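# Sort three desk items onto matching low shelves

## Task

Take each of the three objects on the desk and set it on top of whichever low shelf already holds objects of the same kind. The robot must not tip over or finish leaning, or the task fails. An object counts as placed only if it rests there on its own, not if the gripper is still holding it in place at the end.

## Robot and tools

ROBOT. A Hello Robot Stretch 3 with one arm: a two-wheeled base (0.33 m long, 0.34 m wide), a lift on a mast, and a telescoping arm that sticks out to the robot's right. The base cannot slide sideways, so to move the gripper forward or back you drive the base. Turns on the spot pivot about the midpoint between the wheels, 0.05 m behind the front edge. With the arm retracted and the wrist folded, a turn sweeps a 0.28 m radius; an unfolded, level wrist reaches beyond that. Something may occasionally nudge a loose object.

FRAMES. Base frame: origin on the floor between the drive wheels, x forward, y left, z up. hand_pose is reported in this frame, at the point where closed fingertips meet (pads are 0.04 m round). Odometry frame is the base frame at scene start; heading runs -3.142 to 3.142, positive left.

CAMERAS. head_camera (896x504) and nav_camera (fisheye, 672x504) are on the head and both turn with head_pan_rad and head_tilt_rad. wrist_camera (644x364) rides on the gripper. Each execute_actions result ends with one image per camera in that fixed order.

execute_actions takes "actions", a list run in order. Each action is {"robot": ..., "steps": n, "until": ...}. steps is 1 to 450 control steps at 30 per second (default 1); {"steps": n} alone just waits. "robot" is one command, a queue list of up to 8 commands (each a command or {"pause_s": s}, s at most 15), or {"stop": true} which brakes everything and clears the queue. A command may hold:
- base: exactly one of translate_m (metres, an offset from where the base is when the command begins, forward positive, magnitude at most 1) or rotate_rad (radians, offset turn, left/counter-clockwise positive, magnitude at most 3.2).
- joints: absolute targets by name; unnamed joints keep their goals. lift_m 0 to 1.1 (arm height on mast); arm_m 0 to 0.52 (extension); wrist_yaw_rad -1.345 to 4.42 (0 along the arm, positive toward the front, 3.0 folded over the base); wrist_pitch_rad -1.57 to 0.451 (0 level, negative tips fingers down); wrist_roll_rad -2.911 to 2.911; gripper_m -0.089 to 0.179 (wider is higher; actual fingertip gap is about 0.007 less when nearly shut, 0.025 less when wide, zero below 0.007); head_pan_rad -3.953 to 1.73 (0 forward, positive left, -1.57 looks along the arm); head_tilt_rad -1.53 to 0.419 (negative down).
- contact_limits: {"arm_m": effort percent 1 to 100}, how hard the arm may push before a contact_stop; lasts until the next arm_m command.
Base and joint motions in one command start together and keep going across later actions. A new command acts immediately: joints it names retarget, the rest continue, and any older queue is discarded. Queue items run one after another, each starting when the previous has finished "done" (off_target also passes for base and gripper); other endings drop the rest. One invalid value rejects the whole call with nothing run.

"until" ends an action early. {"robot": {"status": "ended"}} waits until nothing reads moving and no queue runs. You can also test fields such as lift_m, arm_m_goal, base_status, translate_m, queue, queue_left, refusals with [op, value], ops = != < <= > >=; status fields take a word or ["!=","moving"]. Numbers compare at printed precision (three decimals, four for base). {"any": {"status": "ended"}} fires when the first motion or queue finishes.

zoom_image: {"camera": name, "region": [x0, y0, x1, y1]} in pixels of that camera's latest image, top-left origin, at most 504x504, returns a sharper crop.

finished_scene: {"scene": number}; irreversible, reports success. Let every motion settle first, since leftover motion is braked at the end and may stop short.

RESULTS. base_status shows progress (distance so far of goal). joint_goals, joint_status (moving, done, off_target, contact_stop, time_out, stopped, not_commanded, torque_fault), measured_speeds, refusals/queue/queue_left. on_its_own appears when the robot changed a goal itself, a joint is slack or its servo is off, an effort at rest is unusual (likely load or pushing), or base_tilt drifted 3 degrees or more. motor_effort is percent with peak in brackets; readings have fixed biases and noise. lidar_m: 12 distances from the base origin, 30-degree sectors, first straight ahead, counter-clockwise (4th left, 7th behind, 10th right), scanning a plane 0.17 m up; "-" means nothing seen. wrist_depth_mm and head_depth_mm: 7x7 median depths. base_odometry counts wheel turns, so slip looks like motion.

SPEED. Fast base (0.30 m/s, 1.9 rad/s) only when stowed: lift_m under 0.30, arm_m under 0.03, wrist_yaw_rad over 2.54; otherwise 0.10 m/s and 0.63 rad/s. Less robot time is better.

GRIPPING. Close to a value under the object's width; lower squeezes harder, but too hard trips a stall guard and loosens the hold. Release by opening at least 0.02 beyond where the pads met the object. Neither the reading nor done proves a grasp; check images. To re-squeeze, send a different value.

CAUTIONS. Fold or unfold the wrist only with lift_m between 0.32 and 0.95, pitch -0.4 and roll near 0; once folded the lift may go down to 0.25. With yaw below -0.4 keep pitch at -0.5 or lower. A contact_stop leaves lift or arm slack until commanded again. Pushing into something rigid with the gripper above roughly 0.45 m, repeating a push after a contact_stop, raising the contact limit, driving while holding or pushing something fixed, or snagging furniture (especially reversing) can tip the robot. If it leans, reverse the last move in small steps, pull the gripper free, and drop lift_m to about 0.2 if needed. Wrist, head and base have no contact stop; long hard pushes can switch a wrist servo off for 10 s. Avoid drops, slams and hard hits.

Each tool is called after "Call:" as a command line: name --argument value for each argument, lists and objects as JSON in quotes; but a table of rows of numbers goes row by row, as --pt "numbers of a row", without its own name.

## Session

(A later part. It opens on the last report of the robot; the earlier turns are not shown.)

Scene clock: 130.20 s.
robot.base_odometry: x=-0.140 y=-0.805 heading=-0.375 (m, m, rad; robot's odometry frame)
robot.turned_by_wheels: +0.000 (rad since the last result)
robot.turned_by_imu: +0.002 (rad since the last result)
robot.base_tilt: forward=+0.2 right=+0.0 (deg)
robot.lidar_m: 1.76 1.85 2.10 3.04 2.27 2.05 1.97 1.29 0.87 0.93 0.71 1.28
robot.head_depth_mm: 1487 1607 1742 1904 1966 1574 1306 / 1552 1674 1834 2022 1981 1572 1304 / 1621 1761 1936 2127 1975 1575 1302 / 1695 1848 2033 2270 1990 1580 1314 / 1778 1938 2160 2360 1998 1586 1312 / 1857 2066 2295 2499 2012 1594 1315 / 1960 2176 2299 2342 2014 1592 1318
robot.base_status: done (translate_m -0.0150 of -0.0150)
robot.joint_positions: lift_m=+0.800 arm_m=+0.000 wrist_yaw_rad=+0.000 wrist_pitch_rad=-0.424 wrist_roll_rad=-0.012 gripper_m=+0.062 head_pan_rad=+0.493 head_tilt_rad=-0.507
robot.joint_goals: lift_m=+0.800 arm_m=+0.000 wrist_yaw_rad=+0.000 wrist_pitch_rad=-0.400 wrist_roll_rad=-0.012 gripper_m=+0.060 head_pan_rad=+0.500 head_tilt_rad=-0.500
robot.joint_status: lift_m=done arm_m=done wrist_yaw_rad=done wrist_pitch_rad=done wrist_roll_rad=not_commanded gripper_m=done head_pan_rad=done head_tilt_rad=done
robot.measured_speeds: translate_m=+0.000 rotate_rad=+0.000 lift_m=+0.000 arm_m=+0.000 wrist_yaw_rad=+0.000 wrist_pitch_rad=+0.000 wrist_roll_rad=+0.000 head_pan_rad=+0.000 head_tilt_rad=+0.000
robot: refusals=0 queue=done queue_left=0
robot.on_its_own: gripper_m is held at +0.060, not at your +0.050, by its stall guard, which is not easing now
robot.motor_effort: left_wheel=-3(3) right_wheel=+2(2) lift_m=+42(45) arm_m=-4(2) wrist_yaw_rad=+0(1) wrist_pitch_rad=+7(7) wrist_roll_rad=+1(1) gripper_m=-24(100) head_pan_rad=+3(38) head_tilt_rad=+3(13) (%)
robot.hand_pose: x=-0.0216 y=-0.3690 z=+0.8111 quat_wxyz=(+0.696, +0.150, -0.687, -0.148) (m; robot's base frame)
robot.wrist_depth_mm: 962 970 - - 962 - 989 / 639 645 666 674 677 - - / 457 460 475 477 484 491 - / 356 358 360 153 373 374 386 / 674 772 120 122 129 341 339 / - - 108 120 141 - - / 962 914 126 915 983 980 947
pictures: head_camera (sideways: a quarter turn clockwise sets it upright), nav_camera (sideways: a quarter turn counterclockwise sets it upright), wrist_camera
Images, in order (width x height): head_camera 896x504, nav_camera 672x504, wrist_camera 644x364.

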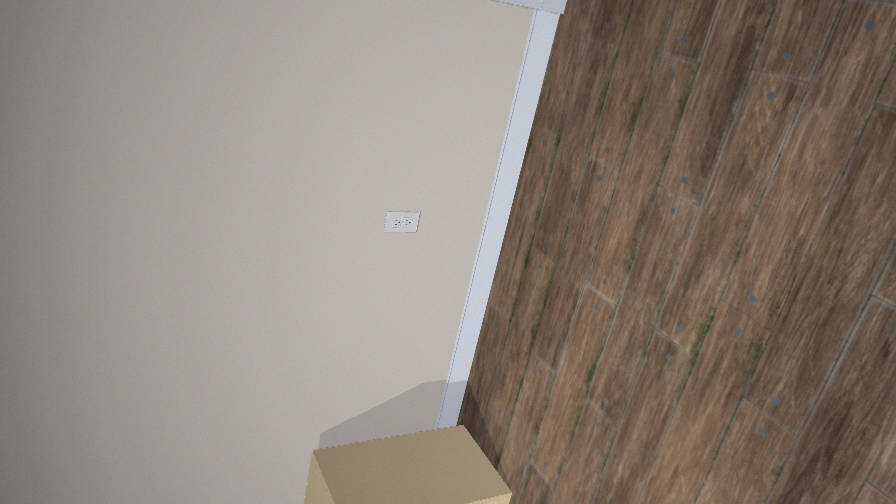

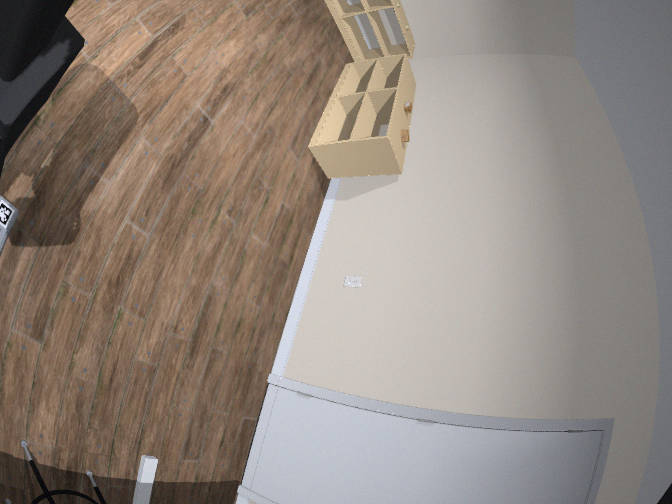

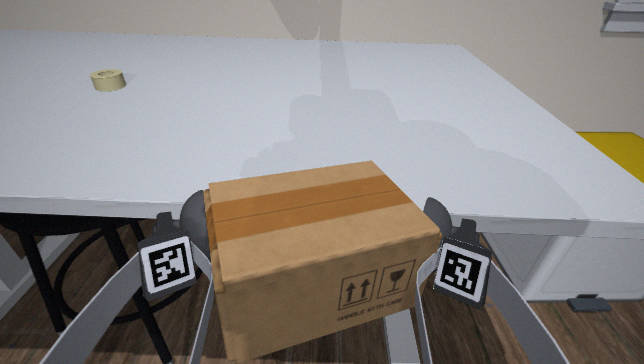

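Call:
execute_actions --actions '[{"robot":[{"base":{"translate_m":0.65}},{"base":{"rotate_rad":1.571},"joints":{"head_pan_rad":-0.9,"head_tilt_rad":-0.5}},{"base":{"translate_m":1.0}},{"base":{"translate_m":0.6}}],"steps":450,"until":{"robot":{"status":"ended"}}},{"steps":450,"until":{"robot":{"status":"ended"}}}]'

Scene clock: 176.63 s.
robot.base_odometry: x=+1.051 y=+0.446 heading=+1.196 (m, m, rad; robot's odometry frame)
robot.turned_by_wheels: +1.571 (rad since the last result)
robot.turned_by_imu: +1.555 (rad since the last result)
robot.base_tilt: forward=-0.4 right=-2.2 (deg)
robot.lidar_m: 1.47 1.78 2.17 2.43 2.72 2.59 2.23 1.61 1.15 0.68 0.93 1.40
robot.head_depth_mm: 952 1025 1109 1211 1041 1087 1140 / 1013 1091 1189 1276 1041 1121 1215 / 1078 1171 1279 1352 1084 1228 1255 / 1149 1255 1387 1419 1183 1354 1313 / 1230 1357 1510 1424 1324 1457 1312 / 1331 1477 1647 1428 1577 1542 1312 / 1446 1613 1836 1523 1669 1595 1321
robot.base_status: moving (translate_m +0.6000 of +0.6000)
robot.joint_positions: lift_m=+0.800 arm_m=+0.000 wrist_yaw_rad=+0.000 wrist_pitch_rad=-0.424 wrist_roll_rad=-0.012 gripper_m=+0.062 head_pan_rad=-0.893 head_tilt_rad=-0.507
robot.joint_goals: lift_m=+0.800 arm_m=+0.000 wrist_yaw_rad=+0.000 wrist_pitch_rad=-0.400 wrist_roll_rad=-0.012 gripper_m=+0.060 head_pan_rad=-0.900 head_tilt_rad=-0.500
robot.joint_status: lift_m=done arm_m=done wrist_yaw_rad=done wrist_pitch_rad=done wrist_roll_rad=not_commanded gripper_m=done head_pan_rad=done head_tilt_rad=done
robot.measured_speeds: translate_m=+0.000 rotate_rad=+0.000 lift_m=+0.000 arm_m=+0.000 wrist_yaw_rad=+0.000 wrist_pitch_rad=+0.000 wrist_roll_rad=+0.000 head_pan_rad=+0.000 head_tilt_rad=+0.000
robot: refusals=0 queue=running queue_left=0
robot.on_its_own: gripper_m is held at +0.060, not at your +0.050, by its stall guard, which is not easing now
robot.motor_effort: left_wheel=-3(8) right_wheel=+1(6) lift_m=+42(42) arm_m=-4(4) wrist_yaw_rad=+0(0) wrist_pitch_rad=+7(7) wrist_roll_rad=+1(1) gripper_m=-23(24) head_pan_rad=-4(40) head_tilt_rad=+3(3) (%)
robot.hand_pose: x=-0.0216 y=-0.3690 z=+0.8111 quat_wxyz=(+0.696, +0.150, -0.687, -0.148) (m; robot's base frame)
robot.wrist_depth_mm: 796 782 797 794 810 803 782 / 862 838 872 870 910 868 886 / 673 689 710 933 959 955 976 / 596 608 543 153 - - - / 802 845 120 122 129 - - / 770 939 108 120 141 - - / 899 882 126 844 - - 998
pictures: head_camera (sideways: a quarter turn clockwise sets it upright), nav_camera (sideways: a quarter turn counterclockwise sets it upright), wrist_camera
Images, in order (width x height): head_camera 896x504, nav_camera 672x504, wrist_camera 644x364.

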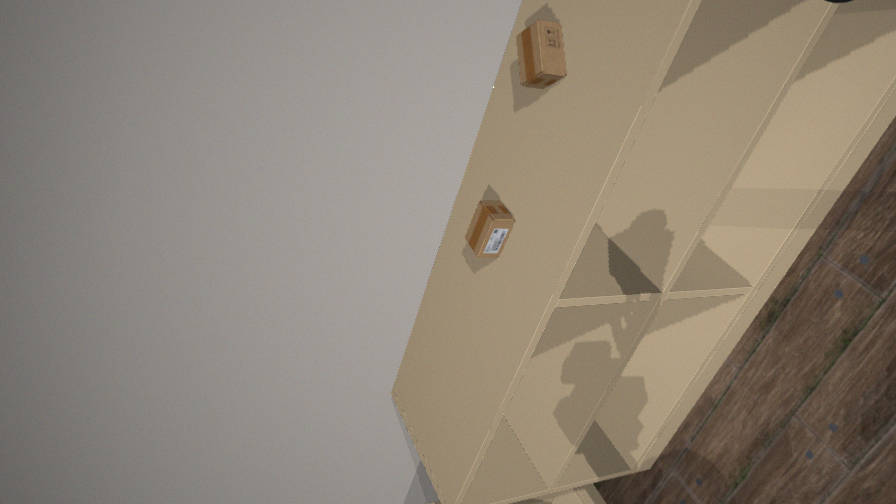

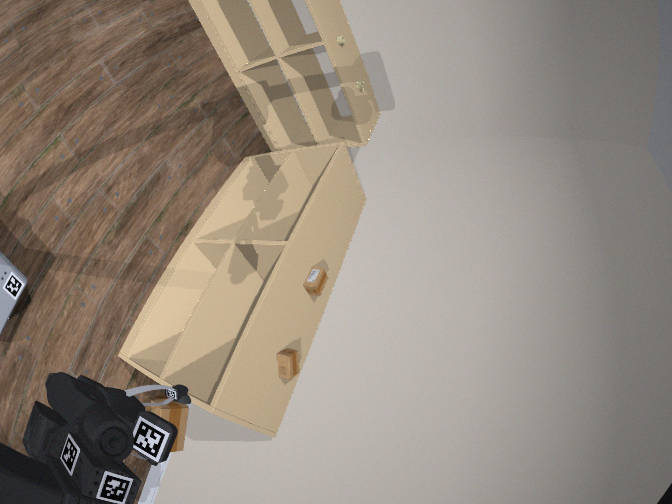

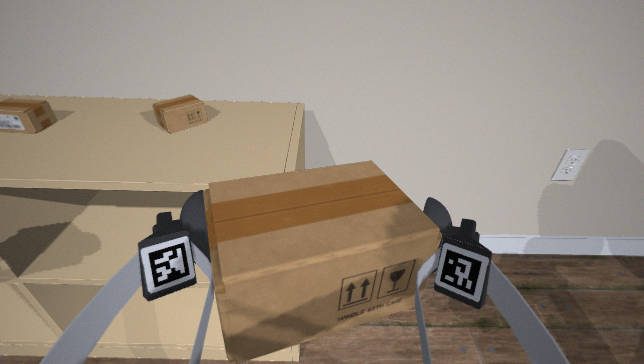

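Call:
execute_actions --actions '[{"robot":[{"base":{"translate_m":0.15},"joints":{"arm_m":0.4,"head_pan_rad":-1.57,"head_tilt_rad":-0.8}},{"joints":{"lift_m":0.63}}],"steps":450,"until":{"robot":{"status":"ended"}}}]'

Scene clock: 193.30 s.
robot.base_odometry: x=+1.106 y=+0.586 heading=+1.196 (m, m, rad; robot's odometry frame)
robot.turned_by_wheels: +0.000 (rad since the last result)
robot.turned_by_imu: +0.001 (rad since the last result)
robot.base_tilt: forward=+0.2 right=+0.0 (deg)
robot.lidar_m: 1.32 1.34 2.08 2.24 2.73 2.73 2.38 1.60 1.15 0.69 0.83 1.27
robot.head_depth_mm: 977 1116 1310 1581 1530 1315 1172 / 970 1109 1299 1527 1561 - 1144 / 969 1102 1259 - 1444 1316 1151 / 960 1096 1178 1231 1341 1313 1151 / 955 1089 1182 1009 1344 1321 1150 / 948 1089 1182 1009 1336 1311 1153 / 944 1078 1168 1010 1196 1315 1153
robot.base_status: done (translate_m +0.1500 of +0.1500)
robot.joint_positions: lift_m=+0.630 arm_m=+0.400 wrist_yaw_rad=+0.000 wrist_pitch_rad=-0.424 wrist_roll_rad=-0.012 gripper_m=+0.062 head_pan_rad=-1.563 head_tilt_rad=-0.790
robot.joint_goals: lift_m=+0.630 arm_m=+0.400 wrist_yaw_rad=+0.000 wrist_pitch_rad=-0.400 wrist_roll_rad=-0.012 gripper_m=+0.060 head_pan_rad=-1.570 head_tilt_rad=-0.800
robot.joint_status: lift_m=done arm_m=done wrist_yaw_rad=done wrist_pitch_rad=done wrist_roll_rad=not_commanded gripper_m=done head_pan_rad=done head_tilt_rad=done
robot.measured_speeds: translate_m=+0.000 rotate_rad=+0.000 lift_m=+0.000 arm_m=+0.000 wrist_yaw_rad=+0.000 wrist_pitch_rad=+0.000 wrist_roll_rad=+0.000 head_pan_rad=+0.000 head_tilt_rad=+0.000
robot: refusals=0 queue=done queue_left=0
robot.on_its_own: gripper_m is held at +0.060, not at your +0.050, by its stall guard, which is not easing now
robot.motor_effort: left_wheel=-3(4) right_wheel=+2(6) lift_m=+29(42) arm_m=+6(8) wrist_yaw_rad=+0(0) wrist_pitch_rad=+7(7) wrist_roll_rad=+0(1) gripper_m=-24(25) head_pan_rad=-3(40) head_tilt_rad=-5(25) (%)
robot.hand_pose: x=-0.0216 y=-0.7683 z=+0.6415 quat_wxyz=(+0.696, +0.150, -0.687, -0.148) (m; robot's base frame)
robot.wrist_depth_mm: 425 422 425 417 429 421 423 / 445 445 453 449 458 470 466 / 309 265 335 334 492 508 503 / 254 255 257 153 277 577 573 / 208 213 119 122 130 647 646 / 177 173 108 120 140 730 748 / - 153 126 148 158 158 810
pictures: head_camera (sideways: a quarter turn clockwise sets it upright), nav_camera (sideways: a quarter turn counterclockwise sets it upright), wrist_camera
Images, in order (width x height): head_camera 896x504, nav_camera 672x504, wrist_camera 644x364.

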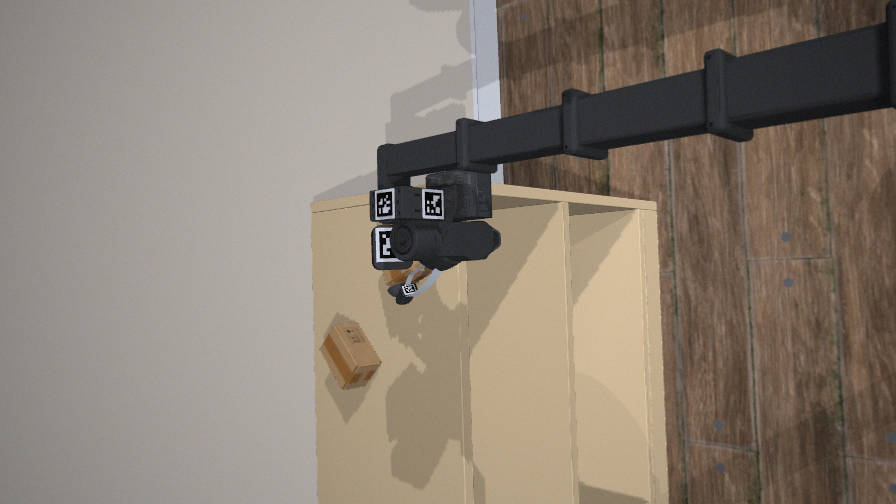

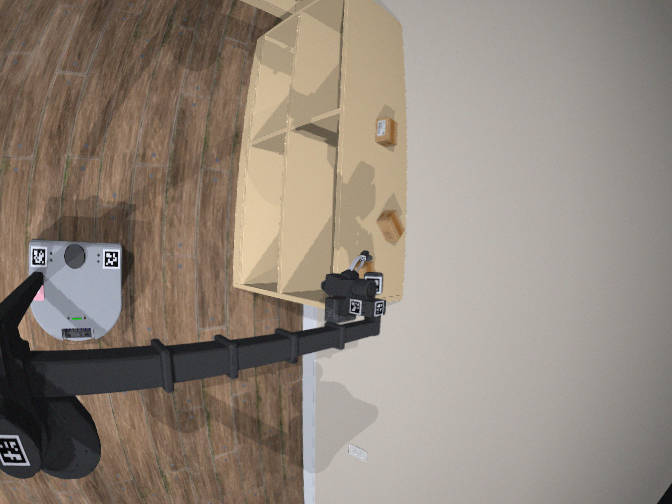

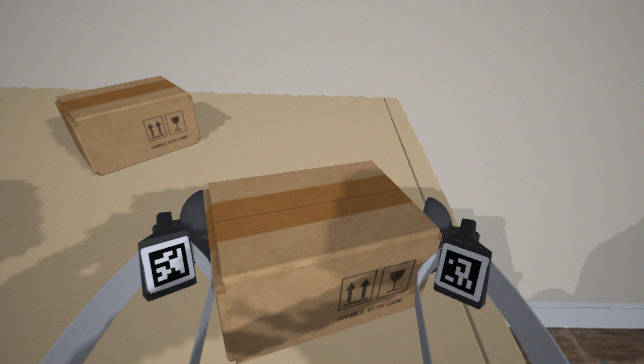

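Call:
execute_actions --actions '[{"robot":[{"joints":{"arm_m":0.32}},{"base":{"translate_m":0.09}},{"joints":{"lift_m":0.612}},{"joints":{"gripper_m":0.14}}],"steps":450,"until":{"robot":{"status":"ended"}}}]'

Scene clock: 208.53 s.
robot.base_odometry: x=+1.139 y=+0.669 heading=+1.196 (m, m, rad; robot's odometry frame)
robot.turned_by_wheels: +0.000 (rad since the last result)
robot.turned_by_imu: +0.001 (rad since the last result)
robot.base_tilt: forward=+0.3 right=+0.0 (deg)
robot.lidar_m: 1.23 1.25 2.03 2.25 2.73 2.81 2.47 1.60 0.71 0.59 0.78 1.19
robot.head_depth_mm: 974 1114 1304 1573 1528 1312 1165 / 969 1108 1299 1519 1565 - 1138 / 961 1106 1185 1012 1366 1314 1153 / 958 1093 1184 1008 1367 1285 1154 / 954 1088 1177 1010 1330 1312 1154 / 952 1083 1181 1009 1347 1312 1150 / 942 1078 1176 1008 1171 1313 1155
robot.base_status: done (translate_m +0.0900 of +0.0900)
robot.joint_positions: lift_m=+0.612 arm_m=+0.320 wrist_yaw_rad=+0.000 wrist_pitch_rad=-0.417 wrist_roll_rad=-0.012 gripper_m=+0.140 head_pan_rad=-1.563 head_tilt_rad=-0.790
robot.joint_goals: lift_m=+0.612 arm_m=+0.320 wrist_yaw_rad=+0.000 wrist_pitch_rad=-0.400 wrist_roll_rad=-0.012 gripper_m=+0.140 head_pan_rad=-1.570 head_tilt_rad=-0.800
robot.joint_status: lift_m=done arm_m=done wrist_yaw_rad=done wrist_pitch_rad=done wrist_roll_rad=not_commanded gripper_m=done head_pan_rad=done head_tilt_rad=done
robot.measured_speeds: translate_m=+0.000 rotate_rad=+0.000 lift_m=+0.000 arm_m=+0.000 wrist_yaw_rad=+0.000 wrist_pitch_rad=+0.000 wrist_roll_rad=+0.000 head_pan_rad=+0.000 head_tilt_rad=+0.000
robot: refusals=0 queue=done queue_left=0
robot.motor_effort: left_wheel=-3(4) right_wheel=+2(7) lift_m=+27(29) arm_m=-4(1) wrist_yaw_rad=+0(0) wrist_pitch_rad=+5(7) wrist_roll_rad=+1(0) gripper_m=+0(98) head_pan_rad=-4(4) head_tilt_rad=-5(4) (%)
robot.hand_pose: x=-0.0215 y=-0.6899 z=+0.6253 quat_wxyz=(+0.696, +0.147, -0.687, -0.146) (m; robot's base frame)
robot.wrist_depth_mm: 488 497 500 492 489 491 495 / 408 416 317 405 442 544 527 / 293 297 303 307 314 332 611 / 230 229 233 236 235 243 662 / 187 195 189 190 194 202 198 / 441 442 181 179 180 - 178 / 410 408 417 410 417 291 783
pictures: head_camera (sideways: a quarter turn clockwise sets it upright), nav_camera (sideways: a quarter turn counterclockwise sets it upright), wrist_camera
Images, in order (width x height): head_camera 896x504, nav_camera 672x504, wrist_camera 644x364.

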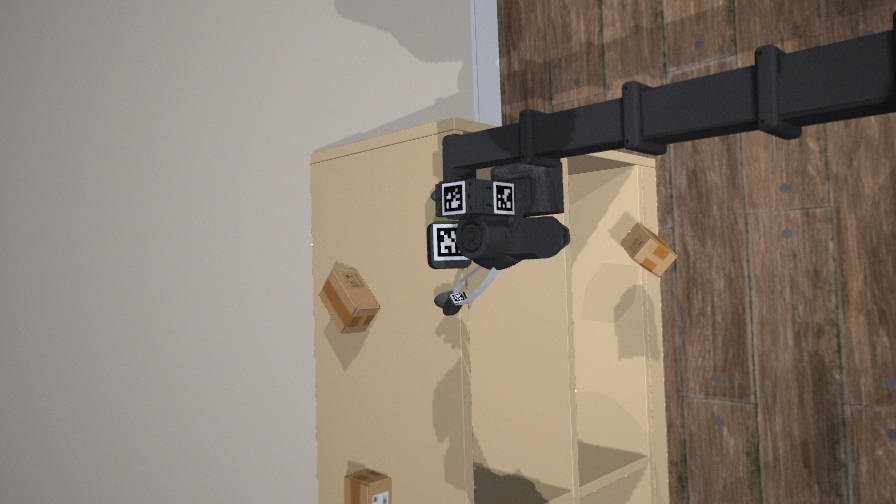

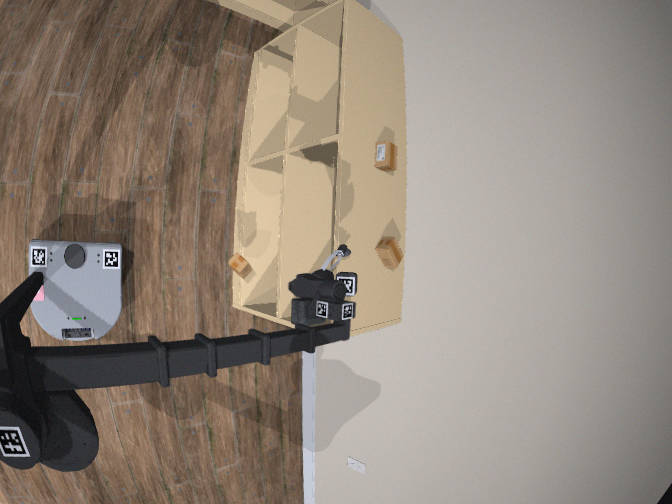

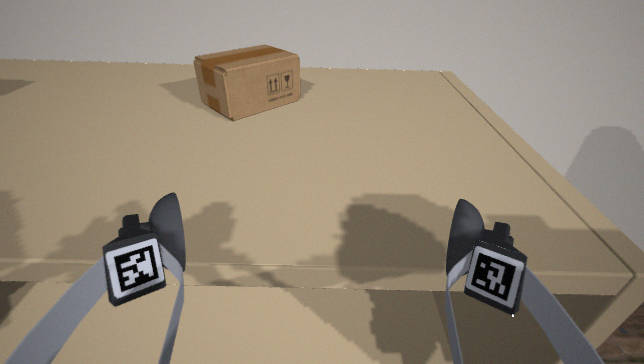

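Call:
execute_actions --actions '[{"robot":[{"joints":{"arm_m":0.15}},{"joints":{"wrist_pitch_rad":-1.3,"gripper_m":0.17}},{"joints":{"lift_m":0.4,"arm_m":0.3}}],"steps":450,"until":{"robot":{"status":"ended"}}}]'

Scene clock: 228.63 s.
robot.base_odometry: x=+1.139 y=+0.669 heading=+1.196 (m, m, rad; robot's odometry frame)
robot.turned_by_wheels: +0.000 (rad since the last result)
robot.turned_by_imu: +0.001 (rad since the last result)
robot.base_tilt: forward=+0.2 right=+0.0 (deg)
robot.lidar_m: 1.23 1.26 2.02 2.25 2.73 2.80 2.47 1.60 0.71 0.73 0.78 1.19
robot.head_depth_mm: 973 1119 1307 1584 1536 1316 1153 / 971 1111 1297 1515 1525 1312 1150 / 967 1099 1181 1039 1169 1287 1157 / 959 1096 1182 1009 1196 1289 1155 / 953 1087 1180 1009 1336 1315 1160 / 947 1084 1181 1009 1337 1323 1152 / 944 1076 1169 1009 1171 1315 1154
robot.base_status: done (translate_m +0.0900 of +0.0900)
robot.joint_positions: lift_m=+0.400 arm_m=+0.300 wrist_yaw_rad=+0.000 wrist_pitch_rad=-1.301 wrist_roll_rad=-0.012 gripper_m=+0.170 head_pan_rad=-1.563 head_tilt_rad=-0.790
robot.joint_goals: lift_m=+0.400 arm_m=+0.300 wrist_yaw_rad=+0.000 wrist_pitch_rad=-1.300 wrist_roll_rad=-0.012 gripper_m=+0.170 head_pan_rad=-1.570 head_tilt_rad=-0.800
robot.joint_status: lift_m=done arm_m=done wrist_yaw_rad=done wrist_pitch_rad=done wrist_roll_rad=not_commanded gripper_m=done head_pan_rad=done head_tilt_rad=done
robot.measured_speeds: translate_m=+0.000 rotate_rad=+0.000 lift_m=+0.000 arm_m=+0.000 wrist_yaw_rad=+0.000 wrist_pitch_rad=+0.000 wrist_roll_rad=+0.000 head_pan_rad=+0.000 head_tilt_rad=+0.000
robot: refusals=0 queue=done queue_left=0
robot.motor_effort: left_wheel=-3(3) right_wheel=+2(2) lift_m=+28(28) arm_m=+6(7) wrist_yaw_rad=+0(0) wrist_pitch_rad=+0(4) wrist_roll_rad=+1(1) gripper_m=+0(99) head_pan_rad=-4(4) head_tilt_rad=-5(4) (%)
robot.hand_pose: x=-0.0216 y=-0.4897 z=+0.2856 quat_wxyz=(+0.566, +0.431, -0.559, -0.426) (m; robot's base frame)
robot.wrist_depth_mm: 390 393 393 393 390 382 485 / 463 472 460 458 440 474 478 / 463 454 466 474 474 470 473 / 463 454 466 462 469 462 470 / 449 460 456 458 455 457 463 / 449 449 449 447 449 452 451 / 444 446 441 448 450 449 449
pictures: head_camera (sideways: a quarter turn clockwise sets it upright), nav_camera (sideways: a quarter turn counterclockwise sets it upright), wrist_camera
Images, in order (width x height): head_camera 896x504, nav_camera 672x504, wrist_camera 644x364.

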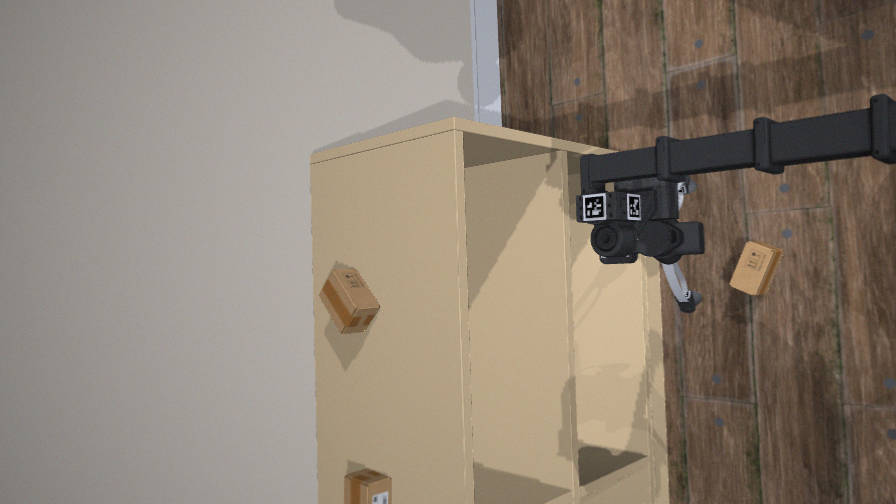

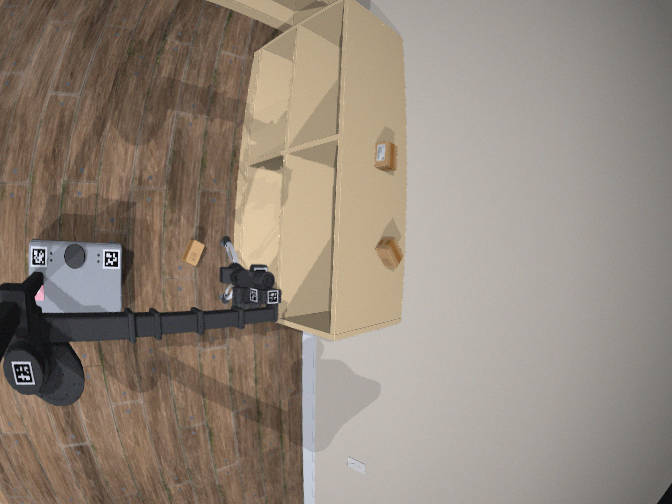

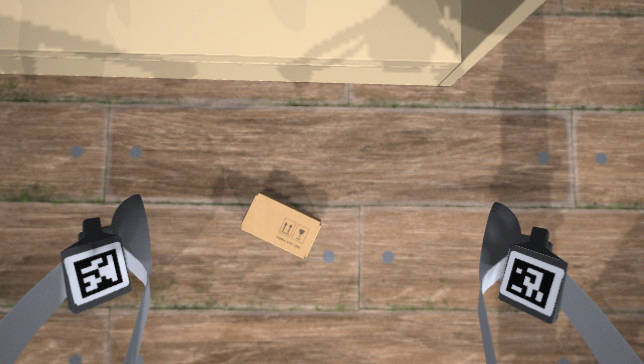

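Call:
execute_actions --actions '[{"robot":[{"base":{"translate_m":0.047},"joints":{"arm_m":0.26,"lift_m":0.2}}],"steps":450,"until":{"robot":{"status":"ended"}}}]'

Scene clock: 240.37 s.
robot.base_odometry: x=+1.156 y=+0.713 heading=+1.196 (m, m, rad; robot's odometry frame)
robot.turned_by_wheels: +0.000 (rad since the last result)
robot.turned_by_imu: +0.001 (rad since the last result)
robot.base_tilt: forward=+0.3 right=+0.0 (deg)
robot.lidar_m: 1.19 1.21 2.00 2.25 2.74 2.85 2.52 1.60 0.72 0.91 0.76 1.16
robot.head_depth_mm: 974 1116 1308 1578 1526 1318 1155 / 969 1109 1263 1037 1422 1311 1157 / 960 1103 1182 1035 1343 1359 1152 / 958 1092 1185 1011 1340 1344 1152 / 952 1088 1181 1007 1338 1313 1150 / 946 1082 1176 1009 1198 1316 1154 / 942 1075 1173 1010 1171 1310 1154
robot.base_status: done (translate_m +0.0470 of +0.0470)
robot.joint_positions: lift_m=+0.200 arm_m=+0.260 wrist_yaw_rad=+0.000 wrist_pitch_rad=-1.301 wrist_roll_rad=-0.012 gripper_m=+0.170 head_pan_rad=-1.563 head_tilt_rad=-0.790
robot.joint_goals: lift_m=+0.200 arm_m=+0.260 wrist_yaw_rad=+0.000 wrist_pitch_rad=-1.300 wrist_roll_rad=-0.012 gripper_m=+0.170 head_pan_rad=-1.570 head_tilt_rad=-0.800
robot.joint_status: lift_m=done arm_m=done wrist_yaw_rad=done wrist_pitch_rad=done wrist_roll_rad=not_commanded gripper_m=done head_pan_rad=done head_tilt_rad=done
robot.measured_speeds: translate_m=+0.000 rotate_rad=+0.000 lift_m=+0.000 arm_m=+0.000 wrist_yaw_rad=+0.000 wrist_pitch_rad=+0.000 wrist_roll_rad=+0.000 head_pan_rad=+0.000 head_tilt_rad=+0.000
robot: refusals=0 queue=done queue_left=0
robot.motor_effort: left_wheel=-2(5) right_wheel=+2(6) lift_m=+27(27) arm_m=-4(4) wrist_yaw_rad=+0(1) wrist_pitch_rad=+0(0) wrist_roll_rad=+1(1) gripper_m=+0(1) head_pan_rad=-3(4) head_tilt_rad=-5(5) (%)
robot.hand_pose: x=-0.0216 y=-0.4503 z=+0.0856 quat_wxyz=(+0.566, +0.431, -0.559, -0.426) (m; robot's base frame)
robot.wrist_depth_mm: 264 266 266 266 266 268 269 / 261 260 263 264 265 263 266 / 259 259 259 260 263 262 263 / 253 256 255 198 257 260 259 / 253 254 254 252 252 257 257 / - 251 252 250 255 252 253 / 248 249 249 247 250 252 251
pictures: head_camera (sideways: a quarter turn clockwise sets it upright), nav_camera (sideways: a quarter turn counterclockwise sets it upright), wrist_camera
Images, in order (width x height): head_camera 896x504, nav_camera 672x504, wrist_camera 644x364.

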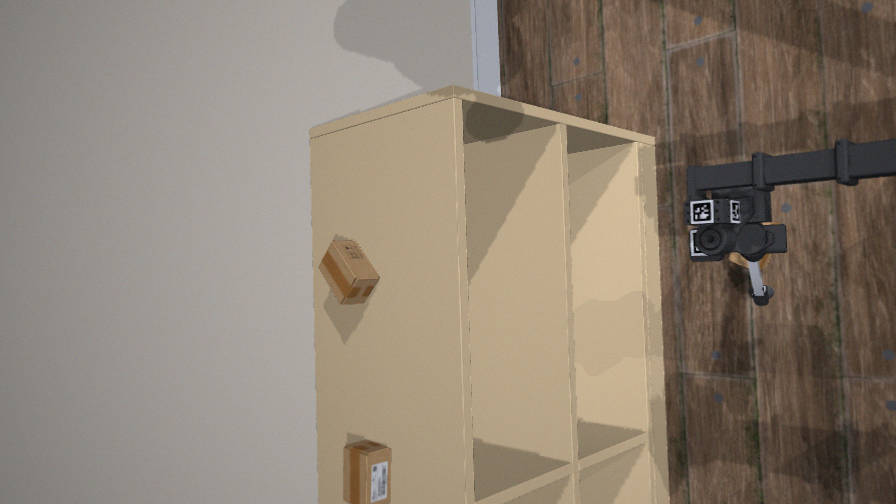

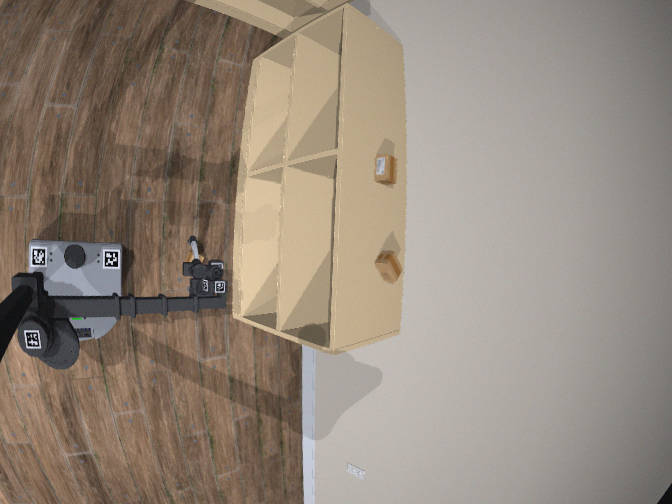

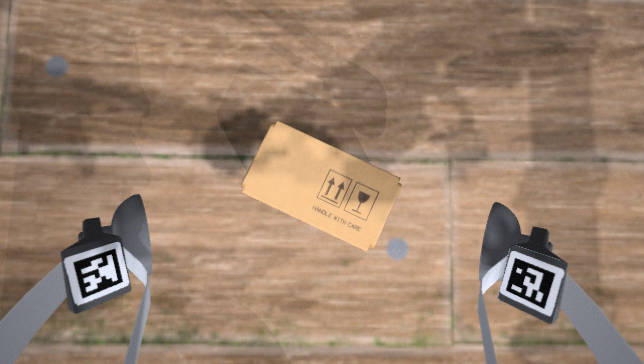

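Call:
execute_actions --actions '[{"robot":[{"joints":{"arm_m":0.283,"lift_m":0.143}}],"steps":450,"until":{"robot":{"status":"ended"}}}]'

Scene clock: 247.27 s.
robot.base_odometry: x=+1.156 y=+0.713 heading=+1.196 (m, m, rad; robot's odometry frame)
robot.turned_by_wheels: +0.000 (rad since the last result)
robot.turned_by_imu: +0.001 (rad since the last result)
robot.base_tilt: forward=+0.2 right=-0.1 (deg)
robot.lidar_m: 1.19 1.21 2.00 2.25 2.73 2.85 2.51 1.60 0.72 0.91 0.76 1.16
robot.head_depth_mm: 972 1116 1305 1583 1535 1309 1152 / 969 1108 1263 1037 1427 1317 1156 / 959 1098 1184 1042 1341 1341 1163 / 957 1090 1186 1010 1337 1341 1153 / 954 1087 1181 1005 1345 1317 1154 / 947 1079 1177 1010 1202 1310 1151 / 943 1075 1167 1009 1170 1310 1154
robot.base_status: done (translate_m +0.0470 of +0.0470)
robot.joint_positions: lift_m=+0.143 arm_m=+0.283 wrist_yaw_rad=+0.000 wrist_pitch_rad=-1.301 wrist_roll_rad=-0.012 gripper_m=+0.170 head_pan_rad=-1.563 head_tilt_rad=-0.790
robot.joint_goals: lift_m=+0.143 arm_m=+0.283 wrist_yaw_rad=+0.000 wrist_pitch_rad=-1.300 wrist_roll_rad=-0.012 gripper_m=+0.170 head_pan_rad=-1.570 head_tilt_rad=-0.800
robot.joint_status: lift_m=done arm_m=done wrist_yaw_rad=done wrist_pitch_rad=done wrist_roll_rad=not_commanded gripper_m=done head_pan_rad=done head_tilt_rad=done
robot.measured_speeds: translate_m=+0.000 rotate_rad=+0.000 lift_m=+0.000 arm_m=+0.000 wrist_yaw_rad=+0.000 wrist_pitch_rad=+0.000 wrist_roll_rad=+0.000 head_pan_rad=+0.000 head_tilt_rad=+0.000
robot: refusals=0 queue=done queue_left=0
robot.motor_effort: left_wheel=-3(3) right_wheel=+2(2) lift_m=+28(28) arm_m=+6(8) wrist_yaw_rad=-1(0) wrist_pitch_rad=+1(0) wrist_roll_rad=+1(1) gripper_m=+0(1) head_pan_rad=-3(4) head_tilt_rad=-5(6) (%)
robot.hand_pose: x=-0.0216 y=-0.4726 z=+0.0285 quat_wxyz=(+0.566, +0.431, -0.559, -0.426) (m; robot's base frame)
robot.wrist_depth_mm: 205 207 205 208 207 207 208 / 204 204 204 206 205 206 207 / 200 200 202 203 202 204 205 / 199 198 139 139 200 201 201 / 196 197 137 138 138 199 199 / - 193 195 137 196 197 196 / 192 191 192 192 194 194 195
pictures: head_camera (sideways: a quarter turn clockwise sets it upright), nav_camera (sideways: a quarter turn counterclockwise sets it upright), wrist_camera
Images, in order (width x height): head_camera 896x504, nav_camera 672x504, wrist_camera 644x364.

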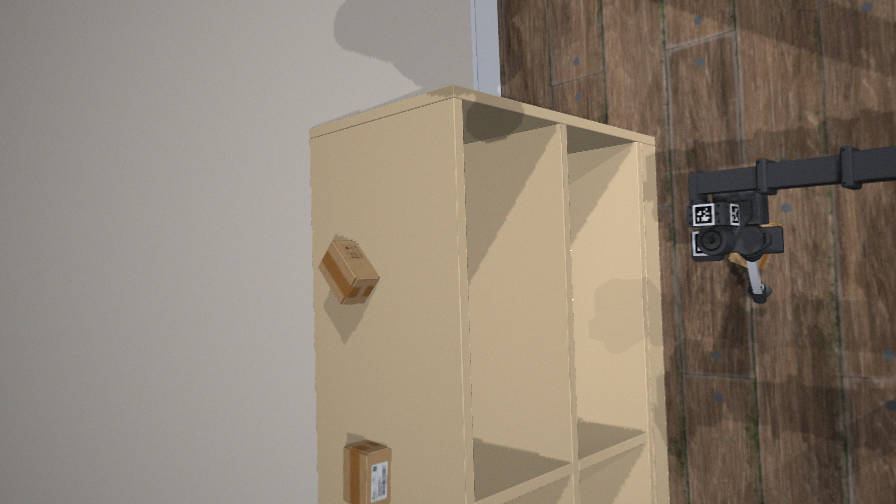

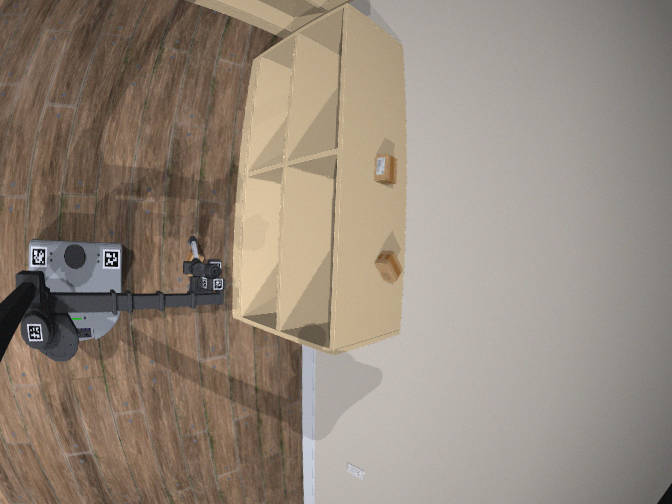

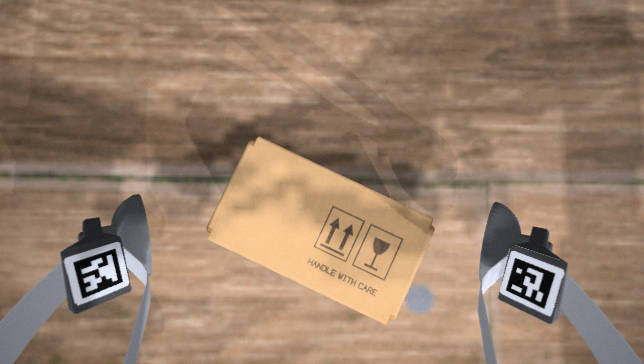

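Call:
execute_actions --actions '[{"robot":[{"joints":{"gripper_m":0.05}},{"pause_s":0.5},{"joints":{"lift_m":0.5,"arm_m":0.1}},{"joints":{"lift_m":0.8,"wrist_pitch_rad":-1.0},"base":{"translate_m":0.13}},{"joints":{"arm_m":0.52}}],"steps":450,"until":{"robot":{"status":"ended"}}},{"steps":300,"until":{"robot":{"status":"ended"}}}]'

Scene clock: 287.73 s.
robot.base_odometry: x=+1.204 y=+0.834 heading=+1.196 (m, m, rad; robot's odometry frame)
robot.turned_by_wheels: +0.000 (rad since the last result)
robot.turned_by_imu: +0.002 (rad since the last result)
robot.base_tilt: forward=+0.3 right=+0.0 (deg)
robot.lidar_m: 1.06 1.09 1.47 2.25 2.75 2.98 2.87 1.59 0.77 0.85 0.71 1.06
robot.head_depth_mm: 972 1112 1243 1008 - - 1121 / 963 1101 - 1233 1367 1313 1153 / 962 1051 1090 1037 1345 1317 1151 / 956 1065 916 1003 1335 1318 1154 / 949 1084 1174 1007 1343 1317 1151 / 945 1080 1176 1009 1184 1313 1158 / 937 1071 1160 1006 1199 1317 1154
robot.base_status: done (translate_m +0.1300 of +0.1300)
robot.joint_positions: lift_m=+0.800 arm_m=+0.517 wrist_yaw_rad=+0.000 wrist_pitch_rad=-1.015 wrist_roll_rad=-0.012 gripper_m=+0.058 head_pan_rad=-1.563 head_tilt_rad=-0.790
robot.joint_goals: lift_m=+0.800 arm_m=+0.520 wrist_yaw_rad=+0.000 wrist_pitch_rad=-1.000 wrist_roll_rad=-0.012 gripper_m=+0.057 head_pan_rad=-1.570 head_tilt_rad=-0.800
robot.joint_status: lift_m=done arm_m=done wrist_yaw_rad=done wrist_pitch_rad=done wrist_roll_rad=not_commanded gripper_m=done head_pan_rad=done head_tilt_rad=done
robot.measured_speeds: translate_m=+0.000 rotate_rad=+0.000 lift_m=+0.000 arm_m=+0.000 wrist_yaw_rad=+0.000 wrist_pitch_rad=+0.000 wrist_roll_rad=+0.000 head_pan_rad=+0.000 head_tilt_rad=+0.000
robot: refusals=0 queue=done queue_left=0
robot.on_its_own: gripper_m is held at +0.057, not at your +0.050, by its stall guard, which is not easing now
robot.motor_effort: left_wheel=-3(3) right_wheel=+2(6) lift_m=+43(44) arm_m=+6(5) wrist_yaw_rad=-1(1) wrist_pitch_rad=+4(6) wrist_roll_rad=+1(1) gripper_m=-23(100) head_pan_rad=-3(4) head_tilt_rad=-5(4) (%)
robot.hand_pose: x=-0.0216 y=-0.7771 z=+0.7081 quat_wxyz=(+0.622, +0.346, -0.614, -0.342) (m; robot's base frame)
robot.wrist_depth_mm: 342 339 342 347 353 350 356 / 319 319 321 325 267 320 328 / 244 296 299 302 255 304 304 / 272 282 138 137 284 287 291 / 264 265 134 135 134 272 272 / 250 250 252 132 132 256 256 / 239 239 240 242 241 242 243
pictures: head_camera (sideways: a quarter turn clockwise sets it upright), nav_camera (sideways: a quarter turn counterclockwise sets it upright), wrist_camera
Images, in order (width x height): head_camera 896x504, nav_camera 672x504, wrist_camera 644x364.

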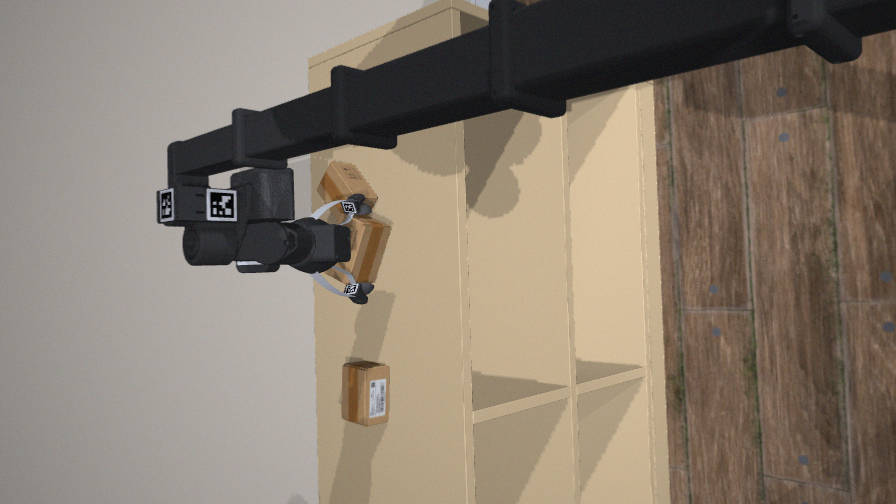

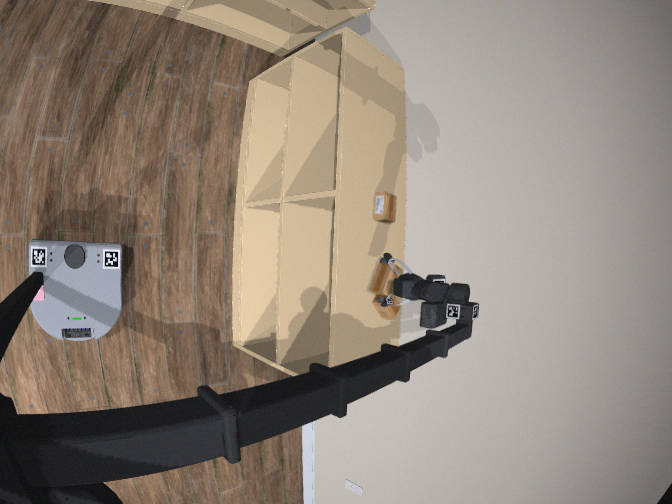

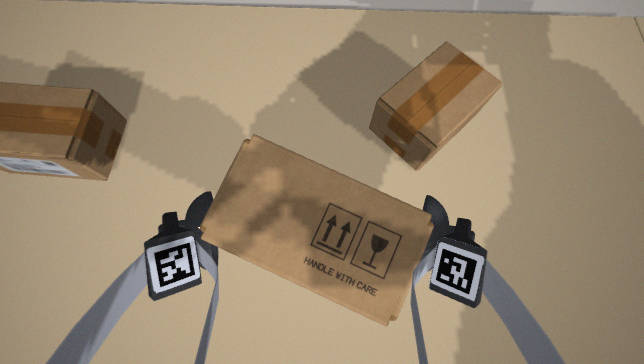

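Call:
execute_actions --actions '[{"robot":[{"base":{"translate_m":0.04},"joints":{"lift_m":0.735}}],"steps":450,"until":{"robot":{"status":"ended"}}}]'

Scene clock: 299.33 s.
robot.base_odometry: x=+1.219 y=+0.871 heading=+1.196 (m, m, rad; robot's odometry frame)
robot.turned_by_wheels: +0.000 (rad since the last result)
robot.turned_by_imu: +0.000 (rad since the last result)
robot.base_tilt: forward=+0.3 right=+0.0 (deg)
robot.lidar_m: 1.03 1.05 1.44 2.25 2.73 3.00 2.90 1.59 0.79 0.70 0.70 1.02
robot.head_depth_mm: 968 1110 1216 1040 1190 - - / 964 1101 1201 - - 1293 1149 / 958 1074 1070 1040 1338 1315 1152 / 954 1088 1160 977 1336 1314 1153 / 950 1081 1183 1008 1255 1313 1155 / 944 1076 1169 1010 1176 1316 1153 / 936 1069 1165 1007 1197 1312 1154
robot.base_status: done (translate_m +0.0400 of +0.0400)
robot.joint_positions: lift_m=+0.735 arm_m=+0.517 wrist_yaw_rad=+0.000 wrist_pitch_rad=-1.015 wrist_roll_rad=-0.012 gripper_m=+0.058 head_pan_rad=-1.563 head_tilt_rad=-0.790
robot.joint_goals: lift_m=+0.735 arm_m=+0.520 wrist_yaw_rad=+0.000 wrist_pitch_rad=-1.000 wrist_roll_rad=-0.012 gripper_m=+0.057 head_pan_rad=-1.570 head_tilt_rad=-0.800
robot.joint_status: lift_m=done arm_m=done wrist_yaw_rad=done wrist_pitch_rad=done wrist_roll_rad=not_commanded gripper_m=done head_pan_rad=done head_tilt_rad=done
robot.measured_speeds: translate_m=+0.000 rotate_rad=+0.000 lift_m=+0.000 arm_m=+0.000 wrist_yaw_rad=+0.000 wrist_pitch_rad=+0.000 wrist_roll_rad=+0.000 head_pan_rad=+0.000 head_tilt_rad=+0.000
robot: refusals=0 queue=done queue_left=0
robot.on_its_own: gripper_m is held at +0.057, not at your +0.050, by its stall guard, which is not easing now
robot.motor_effort: left_wheel=-3(4) right_wheel=+2(7) lift_m=+29(43) arm_m=+6(6) wrist_yaw_rad=-1(0) wrist_pitch_rad=+4(4) wrist_roll_rad=+1(1) gripper_m=-23(23) head_pan_rad=-4(5) head_tilt_rad=-5(5) (%)
robot.hand_pose: x=-0.0216 y=-0.7771 z=+0.6436 quat_wxyz=(+0.622, +0.346, -0.614, -0.342) (m; robot's base frame)
robot.wrist_depth_mm: 192 259 260 263 264 199 207 / 182 236 242 247 242 189 246 / 197 222 228 226 228 227 232 / 211 211 137 137 216 218 218 / 201 201 133 134 135 204 205 / 188 189 189 132 132 194 195 / 182 180 182 181 183 184 184
pictures: head_camera (sideways: a quarter turn clockwise sets it upright), nav_camera (sideways: a quarter turn counterclockwise sets it upright), wrist_camera
Images, in order (width x height): head_camera 896x504, nav_camera 672x504, wrist_camera 644x364.

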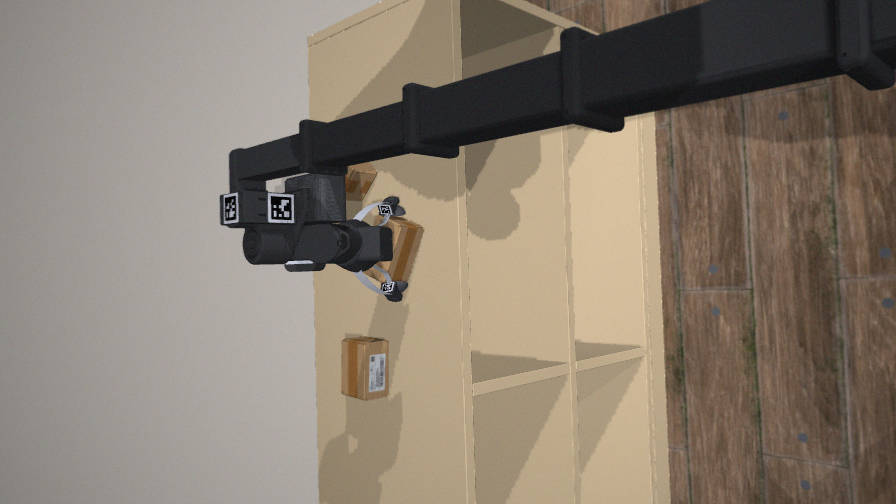

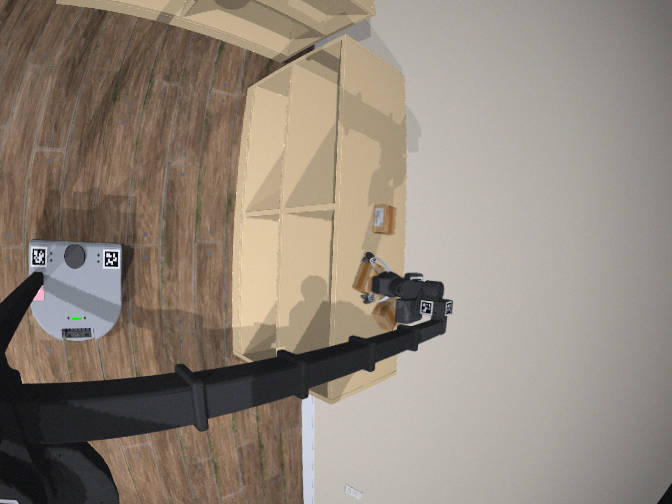

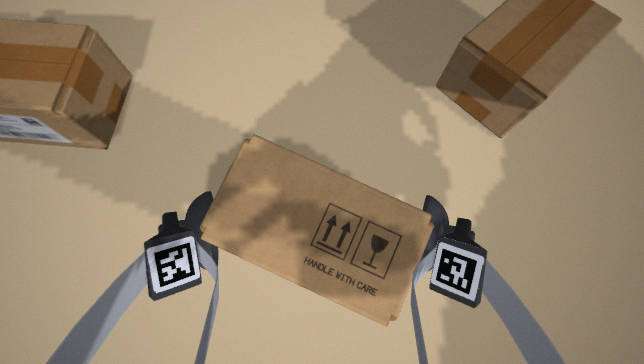

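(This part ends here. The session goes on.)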